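# Move desk items to closet shelves, then close closet

## Task

Transfer every object sitting on the desk onto the closet's shelves, then close the closet completely. The task fails if the robot tips over or finishes leaning. An object still gripped or touched by the robot at the end is not counted, nor is anything that stays in place only because the robot supports it. At the end, open the gripper and move the robot away.

## Robot and tools

Robot: a simulated Hello Robot Stretch 3 with one arm. It has a two-wheel differential base (0.33 m long, 0.34 m wide), a lift that slides up a mast, and a telescoping arm that reaches out to the robot's RIGHT side. The arm carries a wrist (yaw, pitch, roll) and a two-finger gripper. The base cannot move sideways, so to shift the gripper forward or back you drive the base. Turning in place pivots about the point midway between the drive wheels, 0.05 m behind the front edge. With the arm retracted and wrist folded, a spin sweeps a 0.28 m radius; an unfolded, level wrist reaches beyond that.

Cameras: head_camera and nav_camera are on the head and both aim with head_pan_rad and head_tilt_rad. wrist_camera rides on the gripper. Every successful execute_actions result ends with one image per camera, captured when the call finishes.

Frames: the base frame has its origin on the floor between the drive wheels, x forward, y left, z up. hand_pose is reported in this frame, at the fingertip contact point. The odometry frame is the base frame as it was at the start. Heading is positive to the left, from -3.142 to 3.142.

Tool execute_actions takes "actions", a list run in order; an empty list just reports the state. Each action may hold "robot", "steps" (1 to 450 control steps at 30 per second, default 1) and "until" (end the action early once all its conditions hold). An action with only "steps" waits. "robot" is one command, a list of up to 8 commands executed one after another (each must finish before the next begins), or {"stop": true}, which brakes everything and clears the queue. {"pause_s": n} in a list waits up to 15 s.

A command may contain:
- "base": exactly one key. {"translate_m": d} is a relative drive in metres from where the base is when that command begins, forward positive, |d| at most 1. {"rotate_rad": d} is a relative turn in radians, counter-clockwise (left) positive, |d| at most 3.2.
- "joints": absolute targets by name, any subset; unnamed joints keep their target. lift_m 0 to 1.1 (arm height on mast, metres); arm_m 0 to 0.52 (extension, metres); wrist_yaw_rad -1.345 to 4.42 (0 along the arm, positive toward the front, 3.0 folded over the base); wrist_pitch_rad -1.57 to 0.451 (negative tips fingers down); wrist_roll_rad -2.911 to 2.911; gripper_m -0.089 to 0.179 (larger is wider; true fingertip gap is 0.007 m smaller near closed, 0.025 m smaller wide open); head_pan_rad -3.953 to 1.73 (positive left, -1.57 faces along the arm); head_tilt_rad -1.53 to 0.419 (negative down).
- "contact_limits": {"arm_m": effort %} (1 to 100), the effort at which arm motion halts; lower is gentler, capped at a shown maximum, valid until arm_m's next command.
A new command acts immediately and discards the remainder of any earlier queue. If any value is out of range the whole call is rejected and nothing runs.

"until" examples: {"robot": {"status": "ended"}} becomes true when nothing is moving and no queue runs; {"robot": {"lift_m": [">", 0.3], "base_status": ["!=", "moving"]}} compares fields; {"any": {"status": "ended"}} fires when any one motion or queue finishes. Numbers compare as printed (three decimals; base values four).

Gripping: command gripper_m below the object's width; to let go, command at least 0.02 above where the fingers made contact. Neither the reading nor "done" proves a grasp; check images. Stowed arm (lift_m under 0.30, arm_m under 0.03, wrist_yaw_rad over 2.54) allows fast base motion (0.30 m/s, 1.9 rad/s); otherwise 0.10 m/s and 0.63 rad/s. Fold or unfold the wrist only with lift_m 0.32 to 0.95, wrist_pitch_rad -0.4 and roll near 0; after folding, lift may drop to 0.25. With yaw below -0.4 keep pitch at -0.5 or lower.

Result lines: base_status shows state plus progress and goal from wheel counts; joint_goals and joint_status per joint (moving, done, off_target, contact_stop, time_out, stopped, not_commanded, torque_fault); measured_speeds; refusals, queue and queue_left; "refused:", "dropped:", "replaced:" explain failures (actions counted from 0). on_its_own reports goals the robot altered, slack or switched-off joints, and tilt of 3 degrees or more. lidar_m gives 12 distances in 30-degree sectors counter-clockwise from straight ahead (4th left, 7th behind, 10th right) in a plane 0.17 m high. wrist_depth_mm and head_depth_mm are 7x7 grids of depths in mm. base_tilt in degrees (forward, right positive), base_odometry, motor_effort in % with peaks.

Cautions: pushing against something rigid with the gripper above roughly 0.45 m, pushing again after a contact_stop, or driving while the gripper holds or hooks a fixed object can tip the robot. If it leans, pull the gripper free, reverse the last move in small steps, and lower lift_m to about 0.2 if needed. Wrist servos overheat under sustained force and go limp for 10 s. Avoid drops, slams and hard pushes. Loose objects may occasionally get nudged.

zoom_image: "camera" (head_camera, nav_camera or wrist_camera) and "region" [x0, y0, x1, y1] in pixels of that camera's latest image, at most 504 by 504. Image sizes: head 896x504, nav 672x504, wrist 644x364.

finished_scene: "scene" (integer) ends that scene permanently after the robot holds its last command. Before calling it, wait until all motion has ended, release everything and back away.

Each tool is called after "Request:" as name(argument=value, ...) on one line, values as JSON.

## Session

Request:
execute_actions(actions=[])

Scene clock: 0.00 s.
robot.base_odometry: x=+0.000 y=+0.000 heading=+0.000 (m, m, rad; robot's odometry frame)
robot.turned_by_wheels: +0.000 (rad since the last result)
robot.turned_by_imu: +0.000 (rad since the last result)
robot.base_tilt: forward=-0.5 right=-1.7 (deg)
robot.lidar_m: 2.07 2.12 2.72 2.55 2.61 2.09 1.58 1.75 1.27 1.19 1.24 1.60
robot.head_depth_mm: 1977 2766 2719 2783 2752 2772 2327 / 1951 2711 2736 2709 2715 2786 2208 / 1981 2019 2011 2016 2012 2016 2023 / 1960 1989 2012 2010 1991 1987 2042 / 1857 1999 1999 1979 1996 1985 2012 / 1774 1956 1975 1982 1973 1971 1988 / 1784 1956 1996 1978 1984 1953 1954
robot.base_status: not_commanded
robot.joint_positions: lift_m=+0.573 arm_m=-0.003 wrist_yaw_rad=+2.901 wrist_pitch_rad=-0.568 wrist_roll_rad=+0.006 gripper_m=+0.037 head_pan_rad=+0.017 head_tilt_rad=+0.012
robot.joint_goals: lift_m=+0.573 arm_m=-0.003 wrist_yaw_rad=+2.901 wrist_pitch_rad=-0.568 wrist_roll_rad=+0.006 gripper_m=+0.037 head_pan_rad=+0.017 head_tilt_rad=+0.012
robot.joint_status: lift_m=not_commanded arm_m=not_commanded wrist_yaw_rad=not_commanded wrist_pitch_rad=not_commanded wrist_roll_rad=not_commanded gripper_m=not_commanded head_pan_rad=not_commanded head_tilt_rad=not_commanded
robot.measured_speeds: translate_m=+0.000 rotate_rad=+0.000 lift_m=+0.000 arm_m=+0.000 wrist_yaw_rad=+0.000 wrist_pitch_rad=+0.000 wrist_roll_rad=+0.000 head_pan_rad=+0.000 head_tilt_rad=+0.000
robot: refusals=0 queue=idle queue_left=0
robot.motor_effort: left_wheel=+0 right_wheel=-1 lift_m=+30 arm_m=+1 wrist_yaw_rad=-1 wrist_pitch_rad=+7 wrist_roll_rad=-1 gripper_m=+1 head_pan_rad=+1 head_tilt_rad=+1 (%)
robot.hand_pose: x=+0.0271 y=+0.0552 z=+0.5540 quat_wxyz=(+0.279, +0.699, +0.115, +0.648) (m; robot's base frame)
robot.wrist_depth_mm: - - - - - - - / - - - - - - - / - - - - - - - / - 976 - 963 994 994 998 / 858 863 880 849 814 822 823 / 741 743 - 728 721 734 730 / 647 656 - 663 640 647 646
pictures: head_camera (sideways: a quarter turn clockwise sets it upright), nav_camera (sideways: a quarter turn counterclockwise sets it upright), wrist_camera
Images, in order (width x height): head_camera 896x504, nav_camera 672x504, wrist_camera 644x364.

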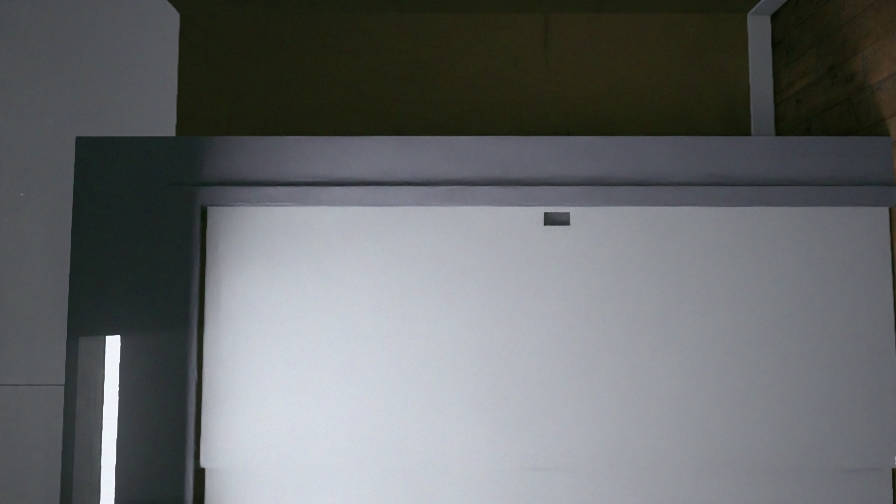

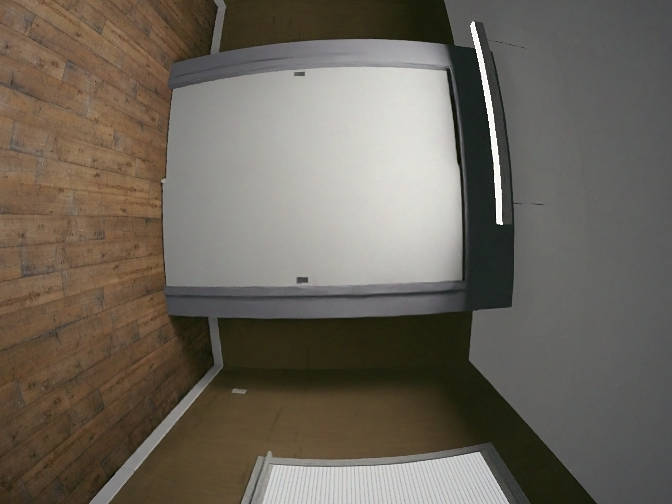

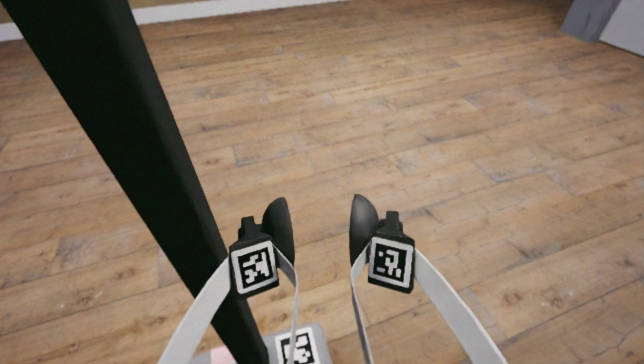

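Request:
execute_actions(actions=[{"robot":{"joints":{"head_pan_rad":-2.2,"head_tilt_rad":-0.4}},"steps":100,"until":{"robot":{"status":"ended"}}}])

Request:
execute_actions(actions=[{"robot":{"joints":{"head_pan_rad":1.7,"head_tilt_rad":-0.4}},"steps":150,"until":{"robot":{"status":"ended"}}}])

Scene clock: 5.23 s.
robot.base_odometry: x=+0.000 y=+0.000 heading=+0.000 (m, m, rad; robot's odometry frame)
robot.turned_by_wheels: +0.000 (rad since the last result)
robot.turned_by_imu: +0.001 (rad since the last result)
robot.base_tilt: forward=-0.5 right=-1.7 (deg)
robot.lidar_m: 2.07 2.12 2.72 2.56 2.61 2.10 1.57 1.75 1.27 1.19 1.24 1.60
robot.head_depth_mm: 1798 1933 1771 2215 2036 1750 1409 / 1620 1748 1861 2092 2190 1744 1412 / 1486 1588 1717 1890 2016 1742 1420 / 1363 1454 1571 1696 1839 1766 1414 / 1241 1314 1409 1508 1629 1672 1416 / 1155 1230 1289 1391 1490 1595 1419 / 1083 1136 1206 1281 1360 1462 1425
robot.base_status: not_commanded
robot.joint_positions: lift_m=+0.573 arm_m=-0.003 wrist_yaw_rad=+2.901 wrist_pitch_rad=-0.568 wrist_roll_rad=+0.006 gripper_m=+0.037 head_pan_rad=-2.193 head_tilt_rad=-0.395
robot.joint_goals: lift_m=+0.573 arm_m=-0.003 wrist_yaw_rad=+2.901 wrist_pitch_rad=-0.568 wrist_roll_rad=+0.006 gripper_m=+0.037 head_pan_rad=-2.200 head_tilt_rad=-0.400
robot.joint_status: lift_m=not_commanded arm_m=not_commanded wrist_yaw_rad=not_commanded wrist_pitch_rad=not_commanded wrist_roll_rad=not_commanded gripper_m=not_commanded head_pan_rad=done head_tilt_rad=done
robot.measured_speeds: translate_m=+0.000 rotate_rad=+0.000 lift_m=+0.000 arm_m=+0.000 wrist_yaw_rad=+0.000 wrist_pitch_rad=+0.000 wrist_roll_rad=+0.000 head_pan_rad=+0.000 head_tilt_rad=+0.000
robot: refusals=0 queue=done queue_left=0
robot.motor_effort: left_wheel=+0(0) right_wheel=-1(1) lift_m=+30(30) arm_m=+0(0) wrist_yaw_rad=+0(1) wrist_pitch_rad=+7(7) wrist_roll_rad=+0(1) gripper_m=+0(0) head_pan_rad=-2(30) head_tilt_rad=-2(20) (%)
robot.hand_pose: x=+0.0271 y=+0.0552 z=+0.5540 quat_wxyz=(+0.279, +0.699, +0.115, +0.648) (m; robot's base frame)
robot.wrist_depth_mm: - - - - - - - / - - - - - - - / - - - - - - - / - 957 - 992 950 - 946 / 851 836 857 828 817 825 825 / 728 742 - 749 707 716 730 / 670 646 - 657 639 641 636
pictures: head_camera (sideways: a quarter turn clockwise sets it upright), nav_camera (sideways: a quarter turn counterclockwise sets it upright), wrist_camera
Images, in order (width x height): head_camera 896x504, nav_camera 672x504, wrist_camera 644x364.

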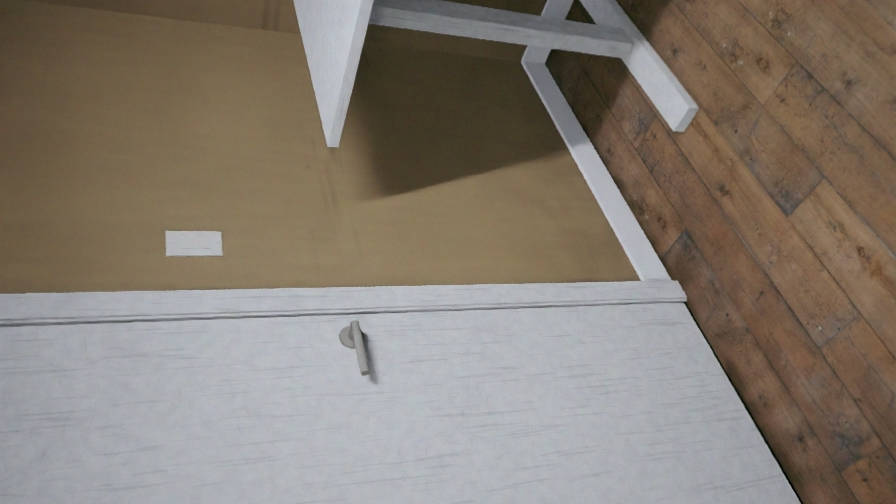

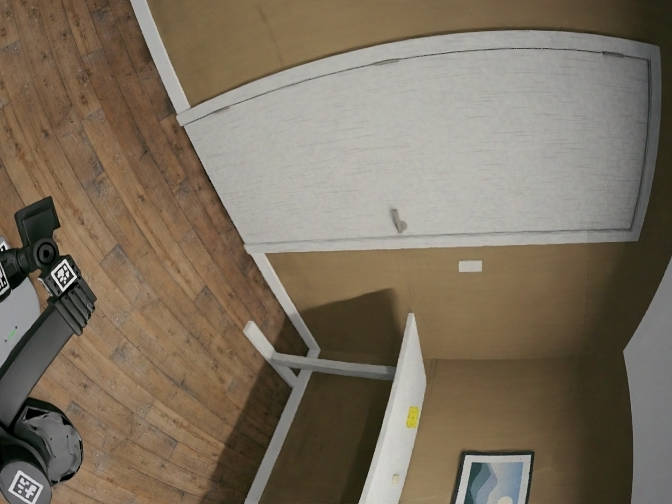

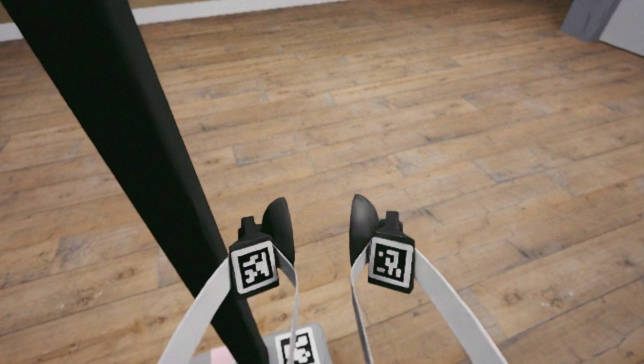

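Scene clock: 7.50 s.
robot.base_odometry: x=+0.000 y=+0.000 heading=+0.000 (m, m, rad; robot's odometry frame)
robot.turned_by_wheels: +0.000 (rad since the last result)
robot.turned_by_imu: +0.000 (rad since the last result)
robot.base_tilt: forward=-0.6 right=-1.7 (deg)
robot.lidar_m: 2.08 2.12 2.71 2.56 2.60 2.10 1.58 1.75 1.27 1.19 1.24 1.61
robot.head_depth_mm: 2146 2290 2466 2656 2270 1727 1410 / 2175 2273 2492 2695 2256 1727 1421 / 2186 2314 2446 2655 2256 1759 1414 / 2150 2306 2505 2660 2268 1737 1417 / 2152 2297 2480 2676 2240 1719 1405 / 2162 2338 2516 2691 2241 1763 1425 / 2187 2329 2501 2719 2263 1817 -
robot.base_status: not_commanded
robot.joint_positions: lift_m=+0.573 arm_m=-0.003 wrist_yaw_rad=+2.901 wrist_pitch_rad=-0.568 wrist_roll_rad=+0.006 gripper_m=+0.037 head_pan_rad=+1.693 head_tilt_rad=-0.395
robot.joint_goals: lift_m=+0.573 arm_m=-0.003 wrist_yaw_rad=+2.901 wrist_pitch_rad=-0.568 wrist_roll_rad=+0.006 gripper_m=+0.037 head_pan_rad=+1.700 head_tilt_rad=-0.400
robot.joint_status: lift_m=not_commanded arm_m=not_commanded wrist_yaw_rad=not_commanded wrist_pitch_rad=not_commanded wrist_roll_rad=not_commanded gripper_m=not_commanded head_pan_rad=done head_tilt_rad=done
robot.measured_speeds: translate_m=+0.000 rotate_rad=+0.000 lift_m=+0.000 arm_m=+0.000 wrist_yaw_rad=+0.000 wrist_pitch_rad=+0.000 wrist_roll_rad=+0.000 head_pan_rad=+0.000 head_tilt_rad=+0.000
robot: refusals=0 queue=done queue_left=0
robot.motor_effort: left_wheel=+0(1) right_wheel=-1(1) lift_m=+31(30) arm_m=+0(0) wrist_yaw_rad=-1(1) wrist_pitch_rad=+7(7) wrist_roll_rad=+0(0) gripper_m=+0(0) head_pan_rad=+4(28) head_tilt_rad=-1(3) (%)
robot.hand_pose: x=+0.0271 y=+0.0552 z=+0.5540 quat_wxyz=(+0.279, +0.699, +0.115, +0.648) (m; robot's base frame)
robot.wrist_depth_mm: - - - - - - - / - - - - - - - / - - - - - - - / - 961 - 980 990 973 973 / 842 854 872 856 821 817 831 / 741 724 - 716 703 726 741 / 648 659 - 649 668 645 646
pictures: head_camera (sideways: a quarter turn clockwise sets it upright), nav_camera (sideways: a quarter turn counterclockwise sets it upright), wrist_camera
Images, in order (width x height): head_camera 896x504, nav_camera 672x504, wrist_camera 644x364.

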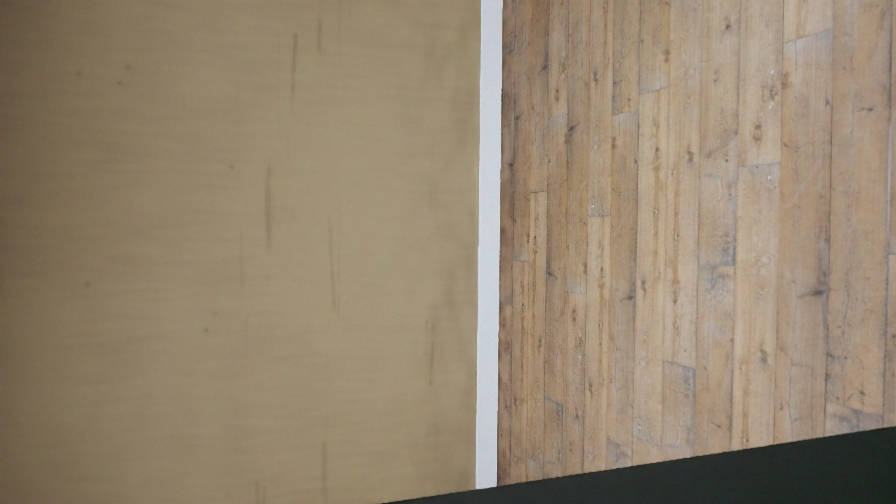

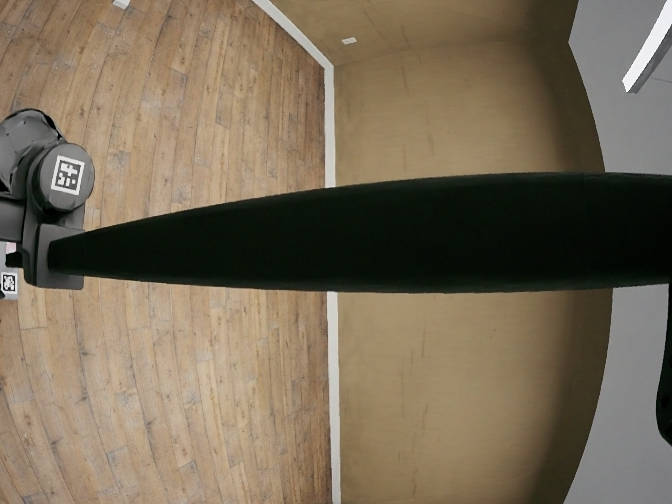

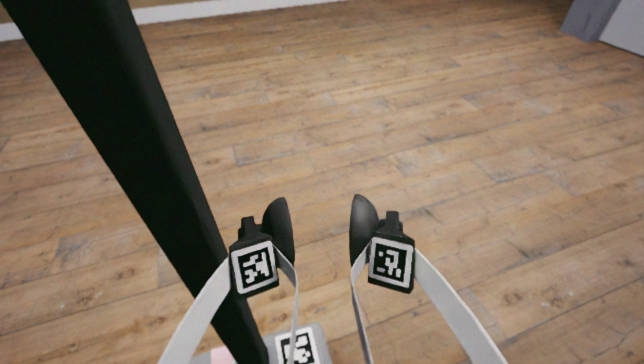

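Request:
execute_actions(actions=[{"robot":{"joints":{"head_pan_rad":-2.9,"head_tilt_rad":-0.35}},"steps":150,"until":{"robot":{"status":"ended"}}}])

Scene clock: 11.97 s.
robot.base_odometry: x=+0.000 y=+0.000 heading=+0.000 (m, m, rad; robot's odometry frame)
robot.turned_by_wheels: +0.000 (rad since the last result)
robot.turned_by_imu: +0.001 (rad since the last result)
robot.base_tilt: forward=-0.6 right=-1.7 (deg)
robot.lidar_m: 2.08 2.12 2.71 2.56 2.61 2.09 1.58 1.75 1.27 1.19 1.24 1.61
robot.head_depth_mm: 1636 1734 1785 1949 2069 1730 1465 / 1658 1747 1801 2005 2129 1804 1456 / 1676 1745 1855 2050 2166 1809 1457 / 1686 1780 1868 2068 2222 1814 1461 / 1705 1826 1869 2092 2216 1799 1434 / 1738 1863 1874 2131 2262 1796 1468 / 1777 1900 1859 2126 2076 1814 1460
robot.base_status: not_commanded
robot.joint_positions: lift_m=+0.573 arm_m=-0.003 wrist_yaw_rad=+2.901 wrist_pitch_rad=-0.568 wrist_roll_rad=+0.006 gripper_m=+0.037 head_pan_rad=-2.893 head_tilt_rad=-0.359
robot.joint_goals: lift_m=+0.573 arm_m=-0.003 wrist_yaw_rad=+2.901 wrist_pitch_rad=-0.568 wrist_roll_rad=+0.006 gripper_m=+0.037 head_pan_rad=-2.900 head_tilt_rad=-0.350
robot.joint_status: lift_m=not_commanded arm_m=not_commanded wrist_yaw_rad=not_commanded wrist_pitch_rad=not_commanded wrist_roll_rad=not_commanded gripper_m=not_commanded head_pan_rad=done head_tilt_rad=done
robot.measured_speeds: translate_m=+0.000 rotate_rad=+0.000 lift_m=+0.000 arm_m=+0.000 wrist_yaw_rad=+0.000 wrist_pitch_rad=+0.000 wrist_roll_rad=+0.000 head_pan_rad=+0.000 head_tilt_rad=+0.000
robot: refusals=0 queue=done queue_left=0
robot.motor_effort: left_wheel=+0(0) right_wheel=-1(1) lift_m=+30(30) arm_m=+0(0) wrist_yaw_rad=-1(1) wrist_pitch_rad=+7(7) wrist_roll_rad=+0(0) gripper_m=+0(0) head_pan_rad=-2(28) head_tilt_rad=+4(6) (%)
robot.hand_pose: x=+0.0271 y=+0.0552 z=+0.5540 quat_wxyz=(+0.279, +0.699, +0.115, +0.648) (m; robot's base frame)
robot.wrist_depth_mm: - - - - - - - / - - - - - - - / - - - - - - - / - 978 - 973 985 977 975 / 871 822 880 811 816 827 812 / 749 736 - 732 704 734 709 / 663 644 - 659 644 629 644
pictures: head_camera (sideways: a quarter turn clockwise sets it upright), nav_camera (sideways: a quarter turn counterclockwise sets it upright), wrist_camera
Images, in order (width x height): head_camera 896x504, nav_camera 672x504, wrist_camera 644x364.

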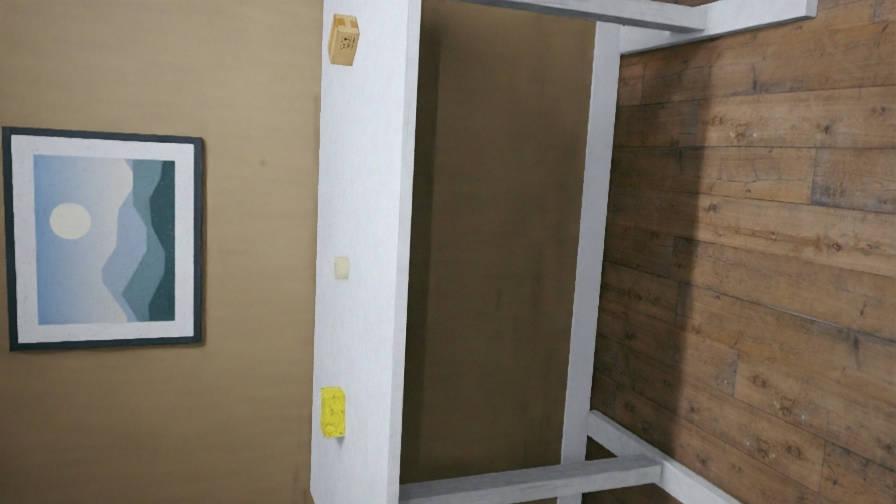

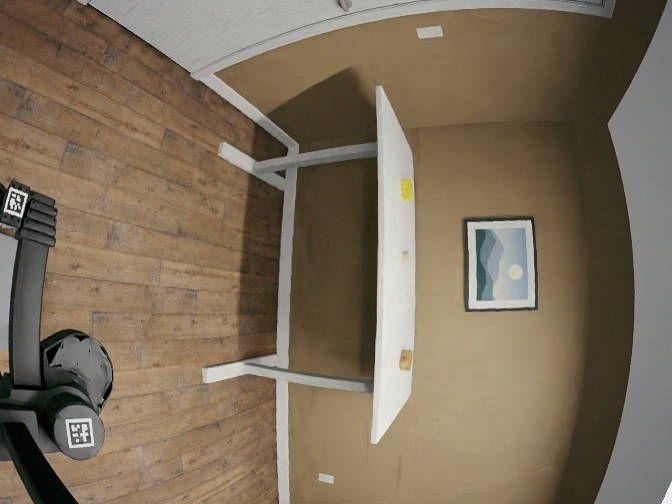

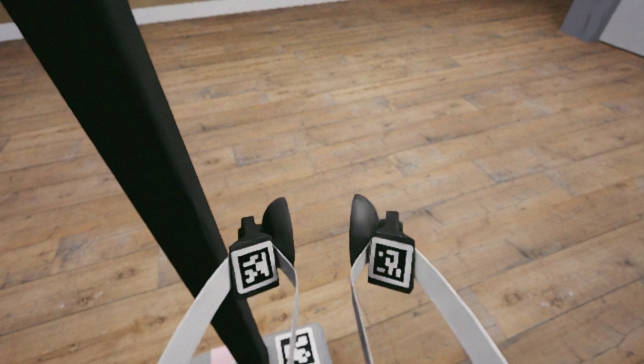

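Request:
execute_actions(actions=[{"robot":[{"joints":{"lift_m":0.28,"wrist_yaw_rad":3.0,"wrist_pitch_rad":-0.4,"head_pan_rad":0,"head_tilt_rad":-0.2}},{"base":{"translate_m":1.0}},{"base":{"translate_m":0.4}},{"base":{"rotate_rad":1.57},"joints":{"head_pan_rad":-1.57,"lift_m":0.9}},{"joints":{"wrist_yaw_rad":0,"wrist_pitch_rad":0,"gripper_m":0.0, "lift_m":0.95}}],"steps":450,"until":{"robot":{"status":"ended"}}},{"steps":300,"until":{"robot":{"status":"ended"}}}])

Scene clock: 43.23 s.
robot.base_odometry: x=+1.400 y=+0.000 heading=+1.570 (m, m, rad; robot's odometry frame)
robot.turned_by_wheels: +1.570 (rad since the last result)
robot.turned_by_imu: +1.589 (rad since the last result)
robot.base_tilt: forward=-0.5 right=-1.8 (deg)
robot.lidar_m: 2.66 2.72 3.55 3.37 1.70 1.18 1.12 1.14 0.69 0.68 0.70 0.97
robot.head_depth_mm: 566 587 612 636 667 703 737 / 583 609 630 656 678 708 729 / 581 603 626 655 683 711 - / 578 599 624 650 677 702 - / 574 595 619 645 673 699 734 / 568 591 615 639 665 697 727 / 565 586 608 636 660 689 721
robot.base_status: done (rotate_rad +1.5698 of +1.5700)
robot.joint_positions: lift_m=+0.950 arm_m=-0.003 wrist_yaw_rad=+0.003 wrist_pitch_rad=-0.021 wrist_roll_rad=+0.006 gripper_m=+0.000 head_pan_rad=-1.563 head_tilt_rad=-0.210
robot.joint_goals: lift_m=+0.950 arm_m=-0.003 wrist_yaw_rad=+0.000 wrist_pitch_rad=+0.000 wrist_roll_rad=+0.006 gripper_m=+0.000 head_pan_rad=-1.570 head_tilt_rad=-0.200
robot.joint_status: lift_m=done arm_m=not_commanded wrist_yaw_rad=done wrist_pitch_rad=done wrist_roll_rad=not_commanded gripper_m=done head_pan_rad=done head_tilt_rad=done
robot.measured_speeds: translate_m=+0.000 rotate_rad=+0.000 lift_m=+0.000 arm_m=+0.000 wrist_yaw_rad=+0.000 wrist_pitch_rad=+0.000 wrist_roll_rad=+0.000 head_pan_rad=+0.000 head_tilt_rad=+0.000
robot: refusals=0 queue=done queue_left=0
robot.motor_effort: left_wheel=-4(10) right_wheel=+4(8) lift_m=+42(47) arm_m=+0(0) wrist_yaw_rad=-2(2) wrist_pitch_rad=+12(13) wrist_roll_rad=+0(1) gripper_m=-3(96) head_pan_rad=-3(31) head_tilt_rad=+3(13) (%)
robot.hand_pose: x=-0.0208 y=-0.3977 z=+1.0588 quat_wxyz=(+0.705, +0.009, -0.709, -0.007) (m; robot's base frame)
robot.wrist_depth_mm: 382 389 394 401 402 405 - / 392 401 402 418 415 425 - / 410 414 424 430 425 430 - / 419 428 430 449 448 458 - / 429 451 455 - 468 465 - / 459 470 467 480 468 485 - / 469 472 497 507 508 512 -
pictures: head_camera (sideways: a quarter turn clockwise sets it upright), nav_camera (sideways: a quarter turn counterclockwise sets it upright), wrist_camera
Images, in order (width x height): head_camera 896x504, nav_camera 672x504, wrist_camera 644x364.

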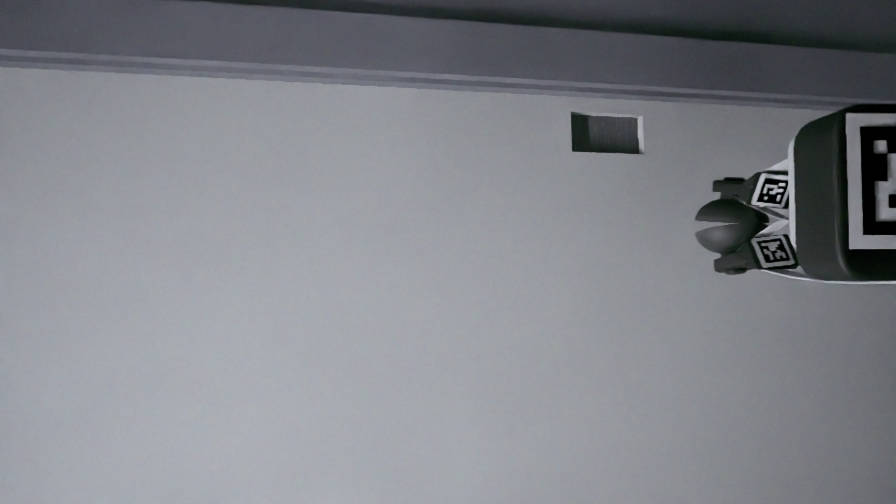

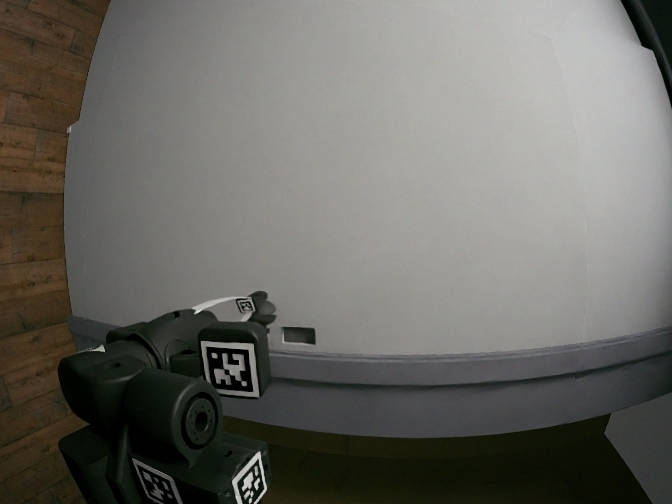

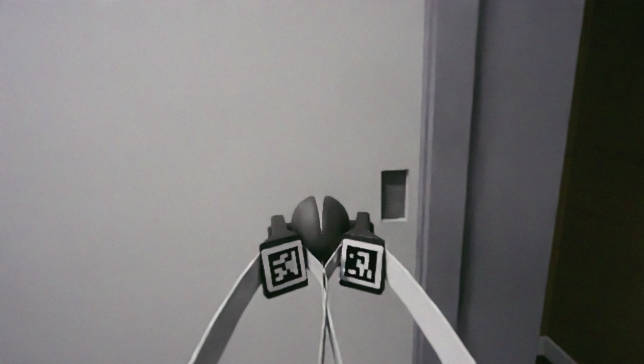

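Request:
execute_actions(actions=[{"robot":{"base":{"translate_m":-0.135},"joints":{"lift_m":0.915,"wrist_yaw_rad":0.3,"gripper_m":0.085,"arm_m":0.12}},"steps":300,"until":{"robot":{"status":"ended"}}}])

Scene clock: 53.73 s.
robot.base_odometry: x=+1.400 y=-0.135 heading=+1.570 (m, m, rad; robot's odometry frame)
robot.turned_by_wheels: +0.000 (rad since the last result)
robot.turned_by_imu: +0.000 (rad since the last result)
robot.base_tilt: forward=-0.6 right=-1.7 (deg)
robot.lidar_m: 2.79 2.85 3.56 2.99 1.50 1.04 0.98 1.01 0.71 0.67 0.70 0.93
robot.head_depth_mm: 581 607 629 656 690 724 - / 579 602 625 650 682 703 - / 561 584 606 636 664 696 - / 581 604 627 655 681 - - / 580 601 625 654 678 706 744 / 575 598 622 650 675 703 738 / 571 593 618 641 668 698 730
robot.base_status: done (translate_m -0.1350 of -0.1350)
robot.joint_positions: lift_m=+0.915 arm_m=+0.120 wrist_yaw_rad=+0.298 wrist_pitch_rad=-0.020 wrist_roll_rad=+0.006 gripper_m=+0.085 head_pan_rad=-1.563 head_tilt_rad=-0.210
robot.joint_goals: lift_m=+0.915 arm_m=+0.120 wrist_yaw_rad=+0.300 wrist_pitch_rad=+0.000 wrist_roll_rad=+0.006 gripper_m=+0.085 head_pan_rad=-1.570 head_tilt_rad=-0.200
robot.joint_status: lift_m=done arm_m=done wrist_yaw_rad=done wrist_pitch_rad=done wrist_roll_rad=not_commanded gripper_m=done head_pan_rad=done head_tilt_rad=done
robot.measured_speeds: translate_m=+0.000 rotate_rad=+0.000 lift_m=+0.000 arm_m=+0.000 wrist_yaw_rad=+0.000 wrist_pitch_rad=+0.000 wrist_roll_rad=+0.000 head_pan_rad=+0.000 head_tilt_rad=+0.000
robot: refusals=0 queue=done queue_left=0
robot.motor_effort: left_wheel=-4(9) right_wheel=+3(5) lift_m=+17(43) arm_m=+4(1) wrist_yaw_rad=+0(1) wrist_pitch_rad=+12(12) wrist_roll_rad=-1(1) gripper_m=+1(95) head_pan_rad=-2(3) head_tilt_rad=+3(3) (%)
robot.hand_pose: x=+0.0536 y=-0.5091 z=+1.0249 quat_wxyz=(+0.699, +0.113, -0.700, +0.097) (m; robot's base frame)
robot.wrist_depth_mm: 376 350 329 307 288 250 249 / 389 366 337 318 301 260 255 / 407 386 353 337 314 269 261 / 428 399 365 346 331 276 273 / 454 412 375 360 338 287 279 / 480 450 398 376 357 300 291 / 507 474 429 394 364 314 299
pictures: head_camera (sideways: a quarter turn clockwise sets it upright), nav_camera (sideways: a quarter turn counterclockwise sets it upright), wrist_camera
Images, in order (width x height): head_camera 896x504, nav_camera 672x504, wrist_camera 644x364.

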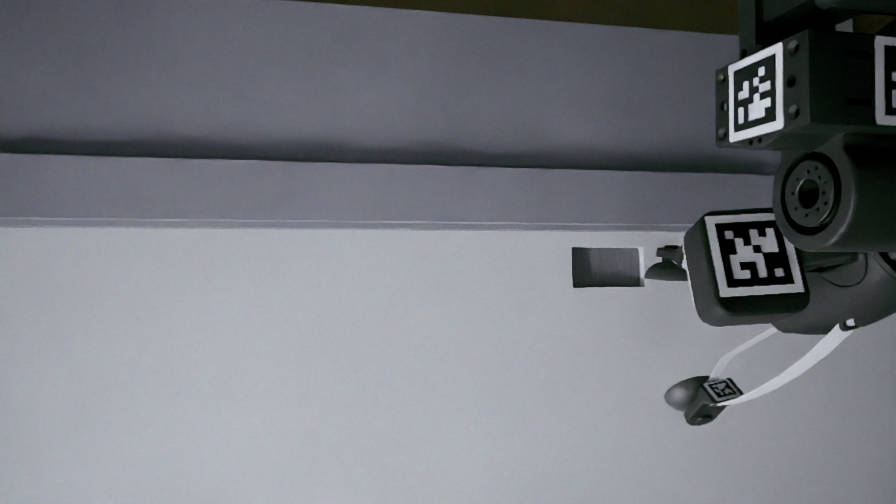

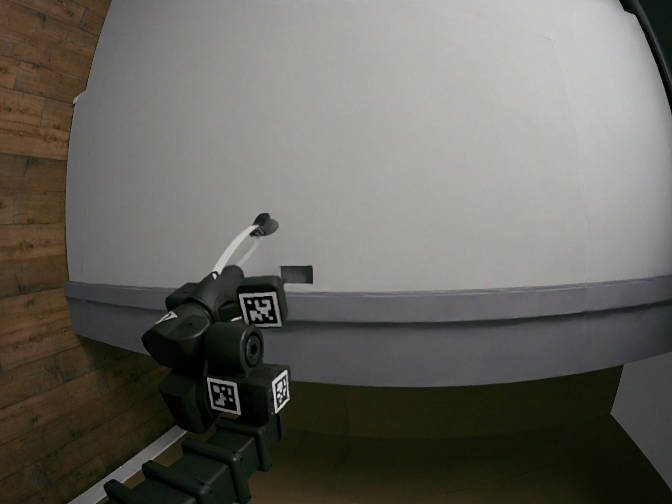

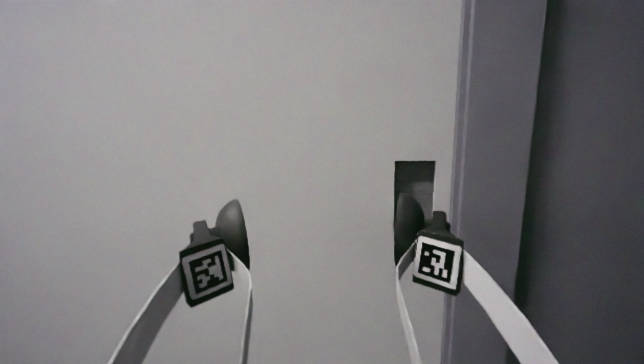

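Request:
execute_actions(actions=[{"robot":{"joints":{"arm_m":0.26},"contact_limits":{"arm_m":15}},"steps":200,"until":{"robot":{"status":"ended"}}}])

Scene clock: 58.07 s.
robot.base_odometry: x=+1.400 y=-0.135 heading=+1.570 (m, m, rad; robot's odometry frame)
robot.turned_by_wheels: +0.000 (rad since the last result)
robot.turned_by_imu: +0.001 (rad since the last result)
robot.base_tilt: forward=-0.5 right=-1.7 (deg)
robot.lidar_m: 2.79 2.86 3.58 2.99 1.49 1.04 0.98 1.00 0.71 0.66 0.70 0.92
robot.head_depth_mm: 583 607 630 659 686 - 756 / 578 600 624 648 675 - 749 / 564 585 610 638 658 - 736 / 581 606 629 654 674 - 753 / 581 603 627 652 675 714 742 / 575 597 621 646 673 704 735 / 571 592 614 642 669 696 728
robot.base_status: done (translate_m -0.1350 of -0.1350)
robot.joint_positions: lift_m=+0.915 arm_m=+0.260 wrist_yaw_rad=+0.298 wrist_pitch_rad=-0.020 wrist_roll_rad=+0.006 gripper_m=+0.085 head_pan_rad=-1.563 head_tilt_rad=-0.210
robot.joint_goals: lift_m=+0.915 arm_m=+0.260 wrist_yaw_rad=+0.300 wrist_pitch_rad=+0.000 wrist_roll_rad=+0.006 gripper_m=+0.085 head_pan_rad=-1.570 head_tilt_rad=-0.200
robot.joint_status: lift_m=done arm_m=done wrist_yaw_rad=done wrist_pitch_rad=done wrist_roll_rad=not_commanded gripper_m=done head_pan_rad=done head_tilt_rad=done
robot.measured_speeds: translate_m=+0.000 rotate_rad=+0.000 lift_m=+0.000 arm_m=+0.000 wrist_yaw_rad=+0.000 wrist_pitch_rad=+0.000 wrist_roll_rad=+0.000 head_pan_rad=+0.000 head_tilt_rad=+0.000
robot: refusals=0 queue=done queue_left=0
robot.motor_effort: left_wheel=-4(3) right_wheel=+4(3) lift_m=+17(17) arm_m=+3(1) wrist_yaw_rad=+0(1) wrist_pitch_rad=+12(12) wrist_roll_rad=+0(0) gripper_m=+1(1) head_pan_rad=-3(2) head_tilt_rad=+3(3) (%)
robot.contact_limits: arm_m 15 (drawing in: default 15, maximum 25; extending or still: default 22, maximum 35)
robot.hand_pose: x=+0.0537 y=-0.6491 z=+1.0249 quat_wxyz=(+0.699, +0.113, -0.700, +0.097) (m; robot's base frame)
robot.wrist_depth_mm: 215 203 189 178 168 145 126 / 225 210 197 184 174 149 129 / 236 221 205 191 179 152 134 / 248 228 214 200 186 150 139 / 260 240 218 207 199 153 144 / 274 256 230 216 210 156 151 / 292 264 244 226 208 173 157
pictures: head_camera (sideways: a quarter turn clockwise sets it upright), nav_camera (sideways: a quarter turn counterclockwise sets it upright), wrist_camera
Images, in order (width x height): head_camera 896x504, nav_camera 672x504, wrist_camera 644x364.

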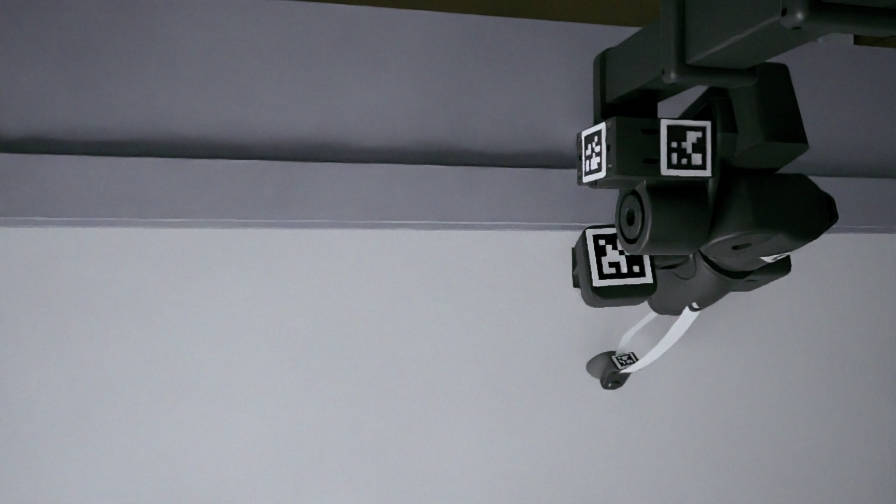

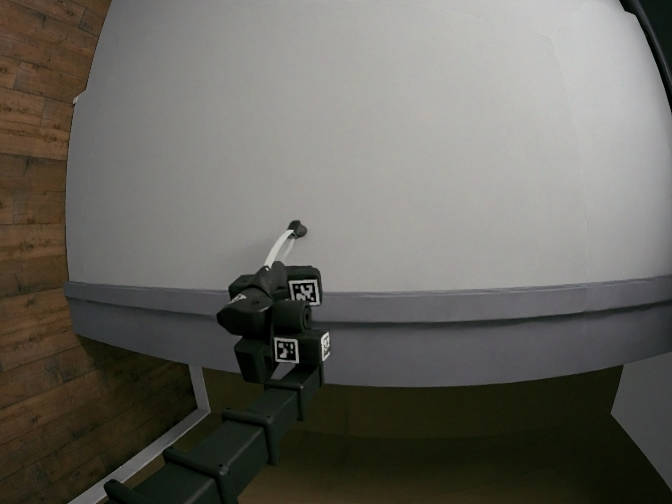

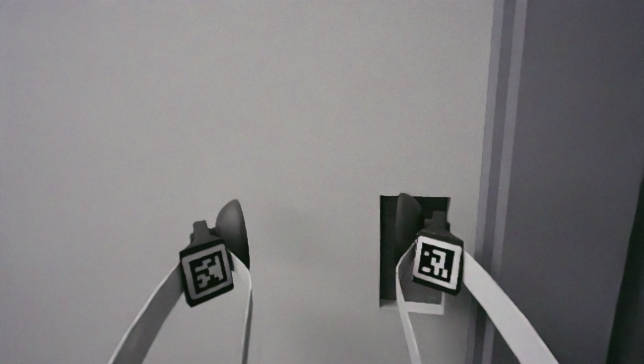

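Well aligned. Extend more, then drive a bit.

Request:
execute_actions(actions=[{"robot":{"joints":{"arm_m":0.34},"contact_limits":{"arm_m":12}},"steps":200,"until":{"robot":{"status":"ended"}}},{"robot":{"base":{"translate_m":0.12}},"steps":200,"until":{"robot":{"status":"ended"}}}])

Scene clock: 62.70 s.
robot.base_odometry: x=+1.400 y=-0.015 heading=+1.570 (m, m, rad; robot's odometry frame)
robot.turned_by_wheels: +0.000 (rad since the last result)
robot.turned_by_imu: -0.079 (rad since the last result)
robot.base_tilt: forward=-0.6 right=-1.8 (deg)
robot.lidar_m: 2.68 2.71 3.38 2.97 1.80 1.19 1.09 1.10 0.72 0.67 0.69 0.85
robot.head_depth_mm: 591 615 642 664 696 - 768 / 570 595 623 651 678 - 748 / 586 610 632 660 682 - 739 / 581 602 626 653 672 - 748 / 571 594 618 643 665 704 731 / 564 585 606 629 656 686 718 / 551 575 598 619 646 675 706
robot.base_status: done (translate_m +0.1200 of +0.1200)
robot.joint_positions: lift_m=+0.915 arm_m=+0.273 wrist_yaw_rad=+0.231 wrist_pitch_rad=-0.042 wrist_roll_rad=+0.009 gripper_m=+0.085 head_pan_rad=-1.563 head_tilt_rad=-0.208
robot.joint_goals: lift_m=+0.915 arm_m=+0.273 wrist_yaw_rad=+0.234 wrist_pitch_rad=+0.000 wrist_roll_rad=+0.009 gripper_m=+0.085 head_pan_rad=-1.570 head_tilt_rad=-0.200
robot.joint_status: lift_m=done arm_m=contact_stop wrist_yaw_rad=done wrist_pitch_rad=done wrist_roll_rad=not_commanded gripper_m=done head_pan_rad=done head_tilt_rad=done
robot.measured_speeds: translate_m=+0.000 rotate_rad=+0.000 lift_m=+0.000 arm_m=+0.000 wrist_yaw_rad=+0.000 wrist_pitch_rad=+0.000 wrist_roll_rad=+0.000 head_pan_rad=+0.000 head_tilt_rad=+0.000
robot: refusals=0 queue=done queue_left=0
robot.on_its_own: wrist_yaw_rad is held at +0.234, not at your +0.300, by its stall guard, which is not easing now; arm_m is slack since a contact_stop, until your next command for it (your +0.340 is given up)
robot.motor_effort: left_wheel=-1(17) right_wheel=+2(27) lift_m=+19(20) arm_m=+1(10) wrist_yaw_rad=+1(33) wrist_pitch_rad=+24(32) wrist_roll_rad=-2(2) gripper_m=-4(14) head_pan_rad=-2(2) head_tilt_rad=+3(2) (%)
robot.contact_limits: arm_m 12 (drawing in: default 15, maximum 25; extending or still: default 22, maximum 35)
robot.hand_pose: x=+0.0370 y=-0.6661 z=+1.0194 quat_wxyz=(+0.701, +0.097, -0.703, +0.066) (m; robot's base frame)
robot.wrist_depth_mm: 163 159 156 154 151 149 131 / 169 166 163 160 156 156 133 / 176 174 170 166 163 162 139 / 184 180 177 172 168 169 138 / 194 189 184 180 180 178 139 / 204 198 195 187 196 183 143 / 215 208 205 196 193 195 149
pictures: head_camera (sideways: a quarter turn clockwise sets it upright), nav_camera (sideways: a quarter turn counterclockwise sets it upright), wrist_camera
Images, in order (width x height): head_camera 896x504, nav_camera 672x504, wrist_camera 644x364.

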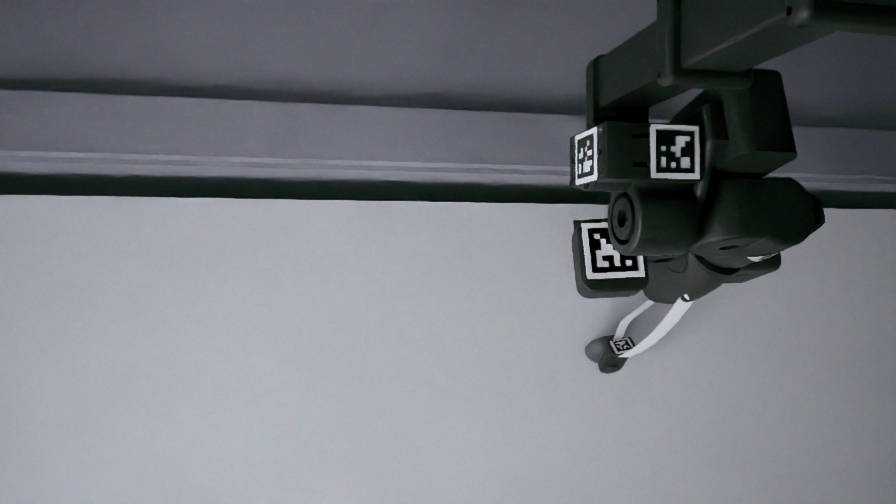

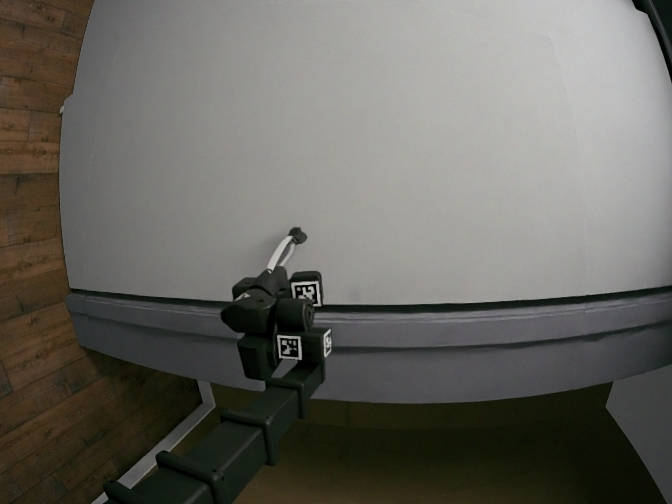

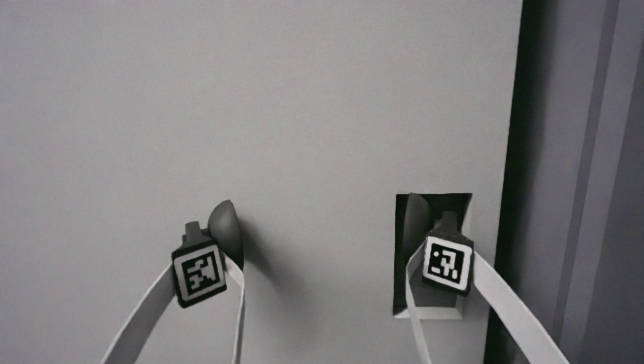

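Request:
execute_actions(actions=[{"robot":[{"base":{"rotate_rad":0.08}},{"base":{"translate_m":0.15}}],"steps":300,"until":{"robot":{"status":"ended"}}}])

Scene clock: 69.50 s.
robot.base_odometry: x=+1.388 y=+0.134 heading=+1.649 (m, m, rad; robot's odometry frame)
robot.turned_by_wheels: +0.079 (rad since the last result)
robot.turned_by_imu: -0.044 (rad since the last result)
robot.base_tilt: forward=-0.6 right=-1.7 (deg)
robot.lidar_m: 1.48 2.56 3.12 2.98 2.14 1.35 1.22 1.22 0.70 0.66 0.67 0.81
robot.head_depth_mm: 584 604 626 654 679 - 754 / 921 917 727 740 754 - 793 / 581 606 634 661 691 - 1236 / 569 592 615 641 663 - 732 / 558 579 601 628 649 683 711 / 548 569 589 611 637 664 696 / 539 557 577 600 625 650 680
robot.base_status: done (translate_m +0.1500 of +0.1500)
robot.joint_positions: lift_m=+0.915 arm_m=+0.253 wrist_yaw_rad=+0.171 wrist_pitch_rad=-0.041 wrist_roll_rad=+0.009 gripper_m=+0.085 head_pan_rad=-1.563 head_tilt_rad=-0.208
robot.joint_goals: lift_m=+0.915 arm_m=+0.253 wrist_yaw_rad=+0.192 wrist_pitch_rad=+0.000 wrist_roll_rad=+0.009 gripper_m=+0.085 head_pan_rad=-1.570 head_tilt_rad=-0.200
robot.joint_status: lift_m=done arm_m=contact_stop wrist_yaw_rad=done wrist_pitch_rad=done wrist_roll_rad=not_commanded gripper_m=done head_pan_rad=done head_tilt_rad=done
robot.measured_speeds: translate_m=+0.000 rotate_rad=+0.000 lift_m=+0.000 arm_m=-0.001 wrist_yaw_rad=+0.000 wrist_pitch_rad=+0.000 wrist_roll_rad=+0.000 head_pan_rad=+0.000 head_tilt_rad=+0.000
robot: refusals=0 queue=done queue_left=0
robot.on_its_own: wrist_yaw_rad is held at +0.192, not at your +0.300, by its stall guard, which is still easing; arm_m is slack since a contact_stop, until your next command for it (your +0.340 is given up)
robot.motor_effort: left_wheel=-7(17) right_wheel=+15(30) lift_m=+19(19) arm_m=+1(4) wrist_yaw_rad=+13(24) wrist_pitch_rad=+24(26) wrist_roll_rad=-2(2) gripper_m=-4(8) head_pan_rad=-1(1) head_tilt_rad=+3(3) (%)
robot.contact_limits: arm_m 12 (drawing in: default 15, maximum 25; extending or still: default 22, maximum 35)
robot.hand_pose: x=+0.0218 y=-0.6490 z=+1.0196 quat_wxyz=(+0.703, +0.075, -0.706, +0.045) (m; robot's base frame)
robot.wrist_depth_mm: 154 155 157 158 159 162 224 / 160 161 164 165 165 169 225 / 166 168 169 170 172 177 229 / 173 173 176 178 179 189 227 / 180 182 182 184 187 285 232 / 188 190 194 195 199 303 234 / 196 198 202 202 206 210 233
pictures: head_camera (sideways: a quarter turn clockwise sets it upright), nav_camera (sideways: a quarter turn counterclockwise sets it upright), wrist_camera
Images, in order (width x height): head_camera 896x504, nav_camera 672x504, wrist_camera 644x364.

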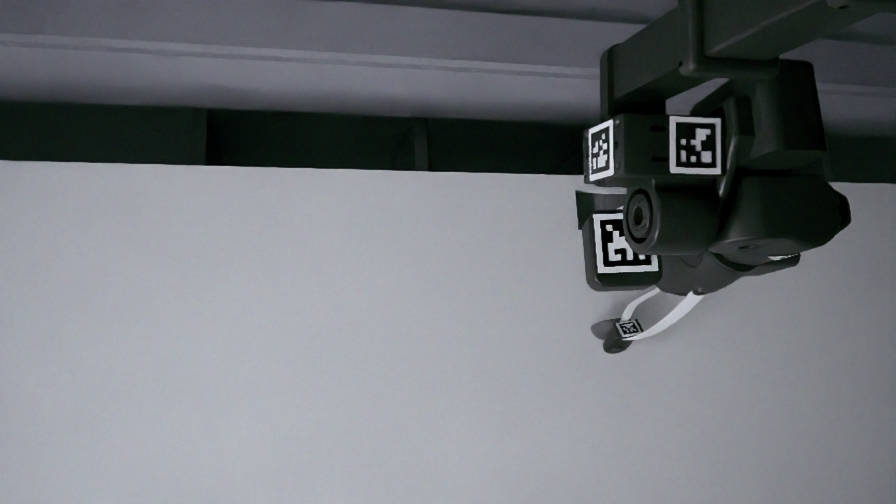

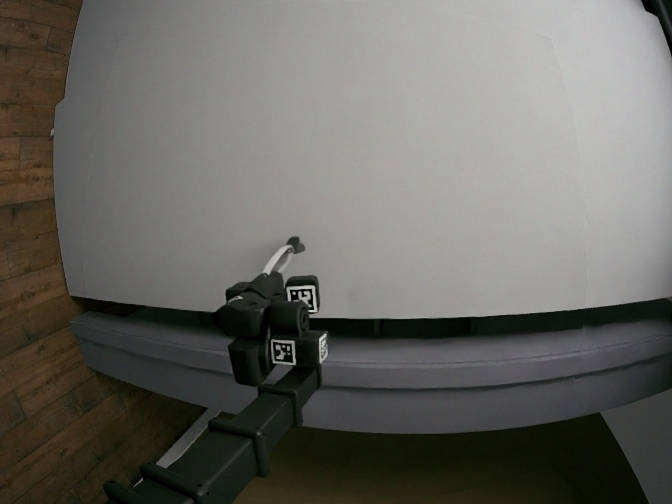

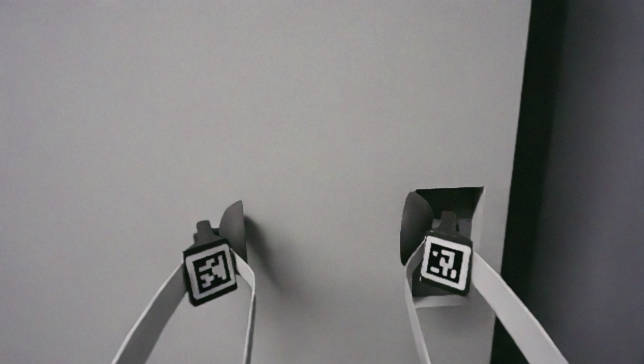

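Request:
execute_actions(actions=[{"robot":[{"base":{"rotate_rad":0.25},"joints":{"wrist_yaw_rad":0.2}},{"base":{"translate_m":0.15}}],"steps":300,"until":{"robot":{"status":"ended"}}}])

Scene clock: 74.90 s.
robot.base_odometry: x=+1.388 y=+0.134 heading=+1.899 (m, m, rad; robot's odometry frame)
robot.turned_by_wheels: +0.250 (rad since the last result)
robot.turned_by_imu: +0.095 (rad since the last result)
robot.base_tilt: forward=-0.6 right=-1.8 (deg)
robot.lidar_m: 2.58 2.62 3.38 2.98 1.87 1.28 1.19 1.21 0.69 0.67 0.67 0.87
robot.head_depth_mm: 645 652 659 665 670 - 730 / 1063 1081 1169 1113 1146 - 1238 / 569 590 617 639 662 - 743 / 563 584 607 633 655 - 727 / 556 580 601 623 649 680 715 / 550 573 594 618 645 672 703 / 546 566 588 610 637 666 694
robot.base_status: done (rotate_rad +0.2495 of +0.2500)
robot.joint_positions: lift_m=+0.915 arm_m=+0.245 wrist_yaw_rad=+0.117 wrist_pitch_rad=-0.038 wrist_roll_rad=+0.009 gripper_m=+0.085 head_pan_rad=-1.563 head_tilt_rad=-0.208
robot.joint_goals: lift_m=+0.915 arm_m=+0.245 wrist_yaw_rad=+0.135 wrist_pitch_rad=+0.000 wrist_roll_rad=+0.009 gripper_m=+0.085 head_pan_rad=-1.570 head_tilt_rad=-0.200
robot.joint_status: lift_m=done arm_m=contact_stop wrist_yaw_rad=off_target wrist_pitch_rad=done wrist_roll_rad=not_commanded gripper_m=done head_pan_rad=done head_tilt_rad=done
robot.measured_speeds: translate_m=+0.000 rotate_rad=+0.000 lift_m=+0.000 arm_m=+0.000 wrist_yaw_rad=+0.000 wrist_pitch_rad=+0.000 wrist_roll_rad=+0.000 head_pan_rad=+0.000 head_tilt_rad=+0.000
robot: refusals=0 queue=dropped queue_left=0
robot.on_its_own: wrist_yaw_rad is held at +0.135, not at your +0.200, by its stall guard, which is not easing now; arm_m is slack since a contact_stop, until your next command for it (your +0.340 is given up)
robot.motor_effort: left_wheel=-9(21) right_wheel=+12(29) lift_m=+19(19) arm_m=+0(4) wrist_yaw_rad=+10(35) wrist_pitch_rad=+22(24) wrist_roll_rad=-2(2) gripper_m=-6(14) head_pan_rad=-2(2) head_tilt_rad=+3(3) (%)
robot.contact_limits: arm_m 12 (drawing in: default 15, maximum 25; extending or still: default 22, maximum 35)
robot.hand_pose: x=+0.0083 y=-0.6439 z=+1.0204 quat_wxyz=(+0.704, +0.055, -0.708, +0.027) (m; robot's base frame)
robot.wrist_depth_mm: 161 161 161 160 161 160 362 / 169 167 167 168 167 166 361 / 174 175 174 173 172 174 258 / 182 181 181 180 179 182 258 / 189 190 186 188 187 199 259 / 199 198 198 196 198 471 261 / 208 207 205 206 203 207 262
pictures: head_camera (sideways: a quarter turn clockwise sets it upright), nav_camera (sideways: a quarter turn counterclockwise sets it upright), wrist_camera
dropped: robot: command 0 of its queue: wrist_yaw_rad: off_target
Images, in order (width x height): head_camera 896x504, nav_camera 672x504, wrist_camera 644x364.

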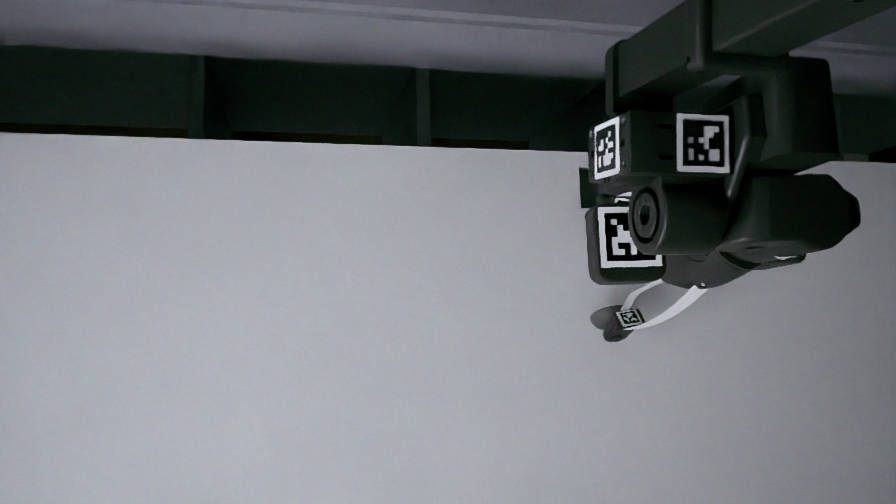

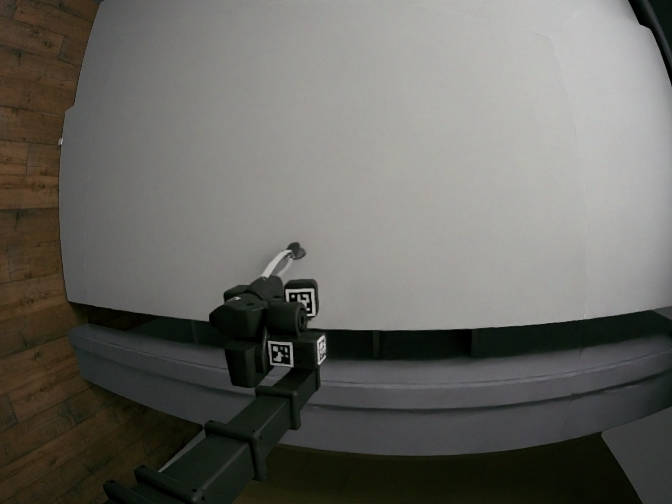

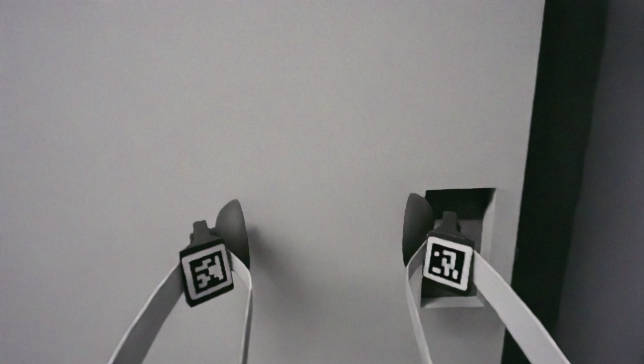

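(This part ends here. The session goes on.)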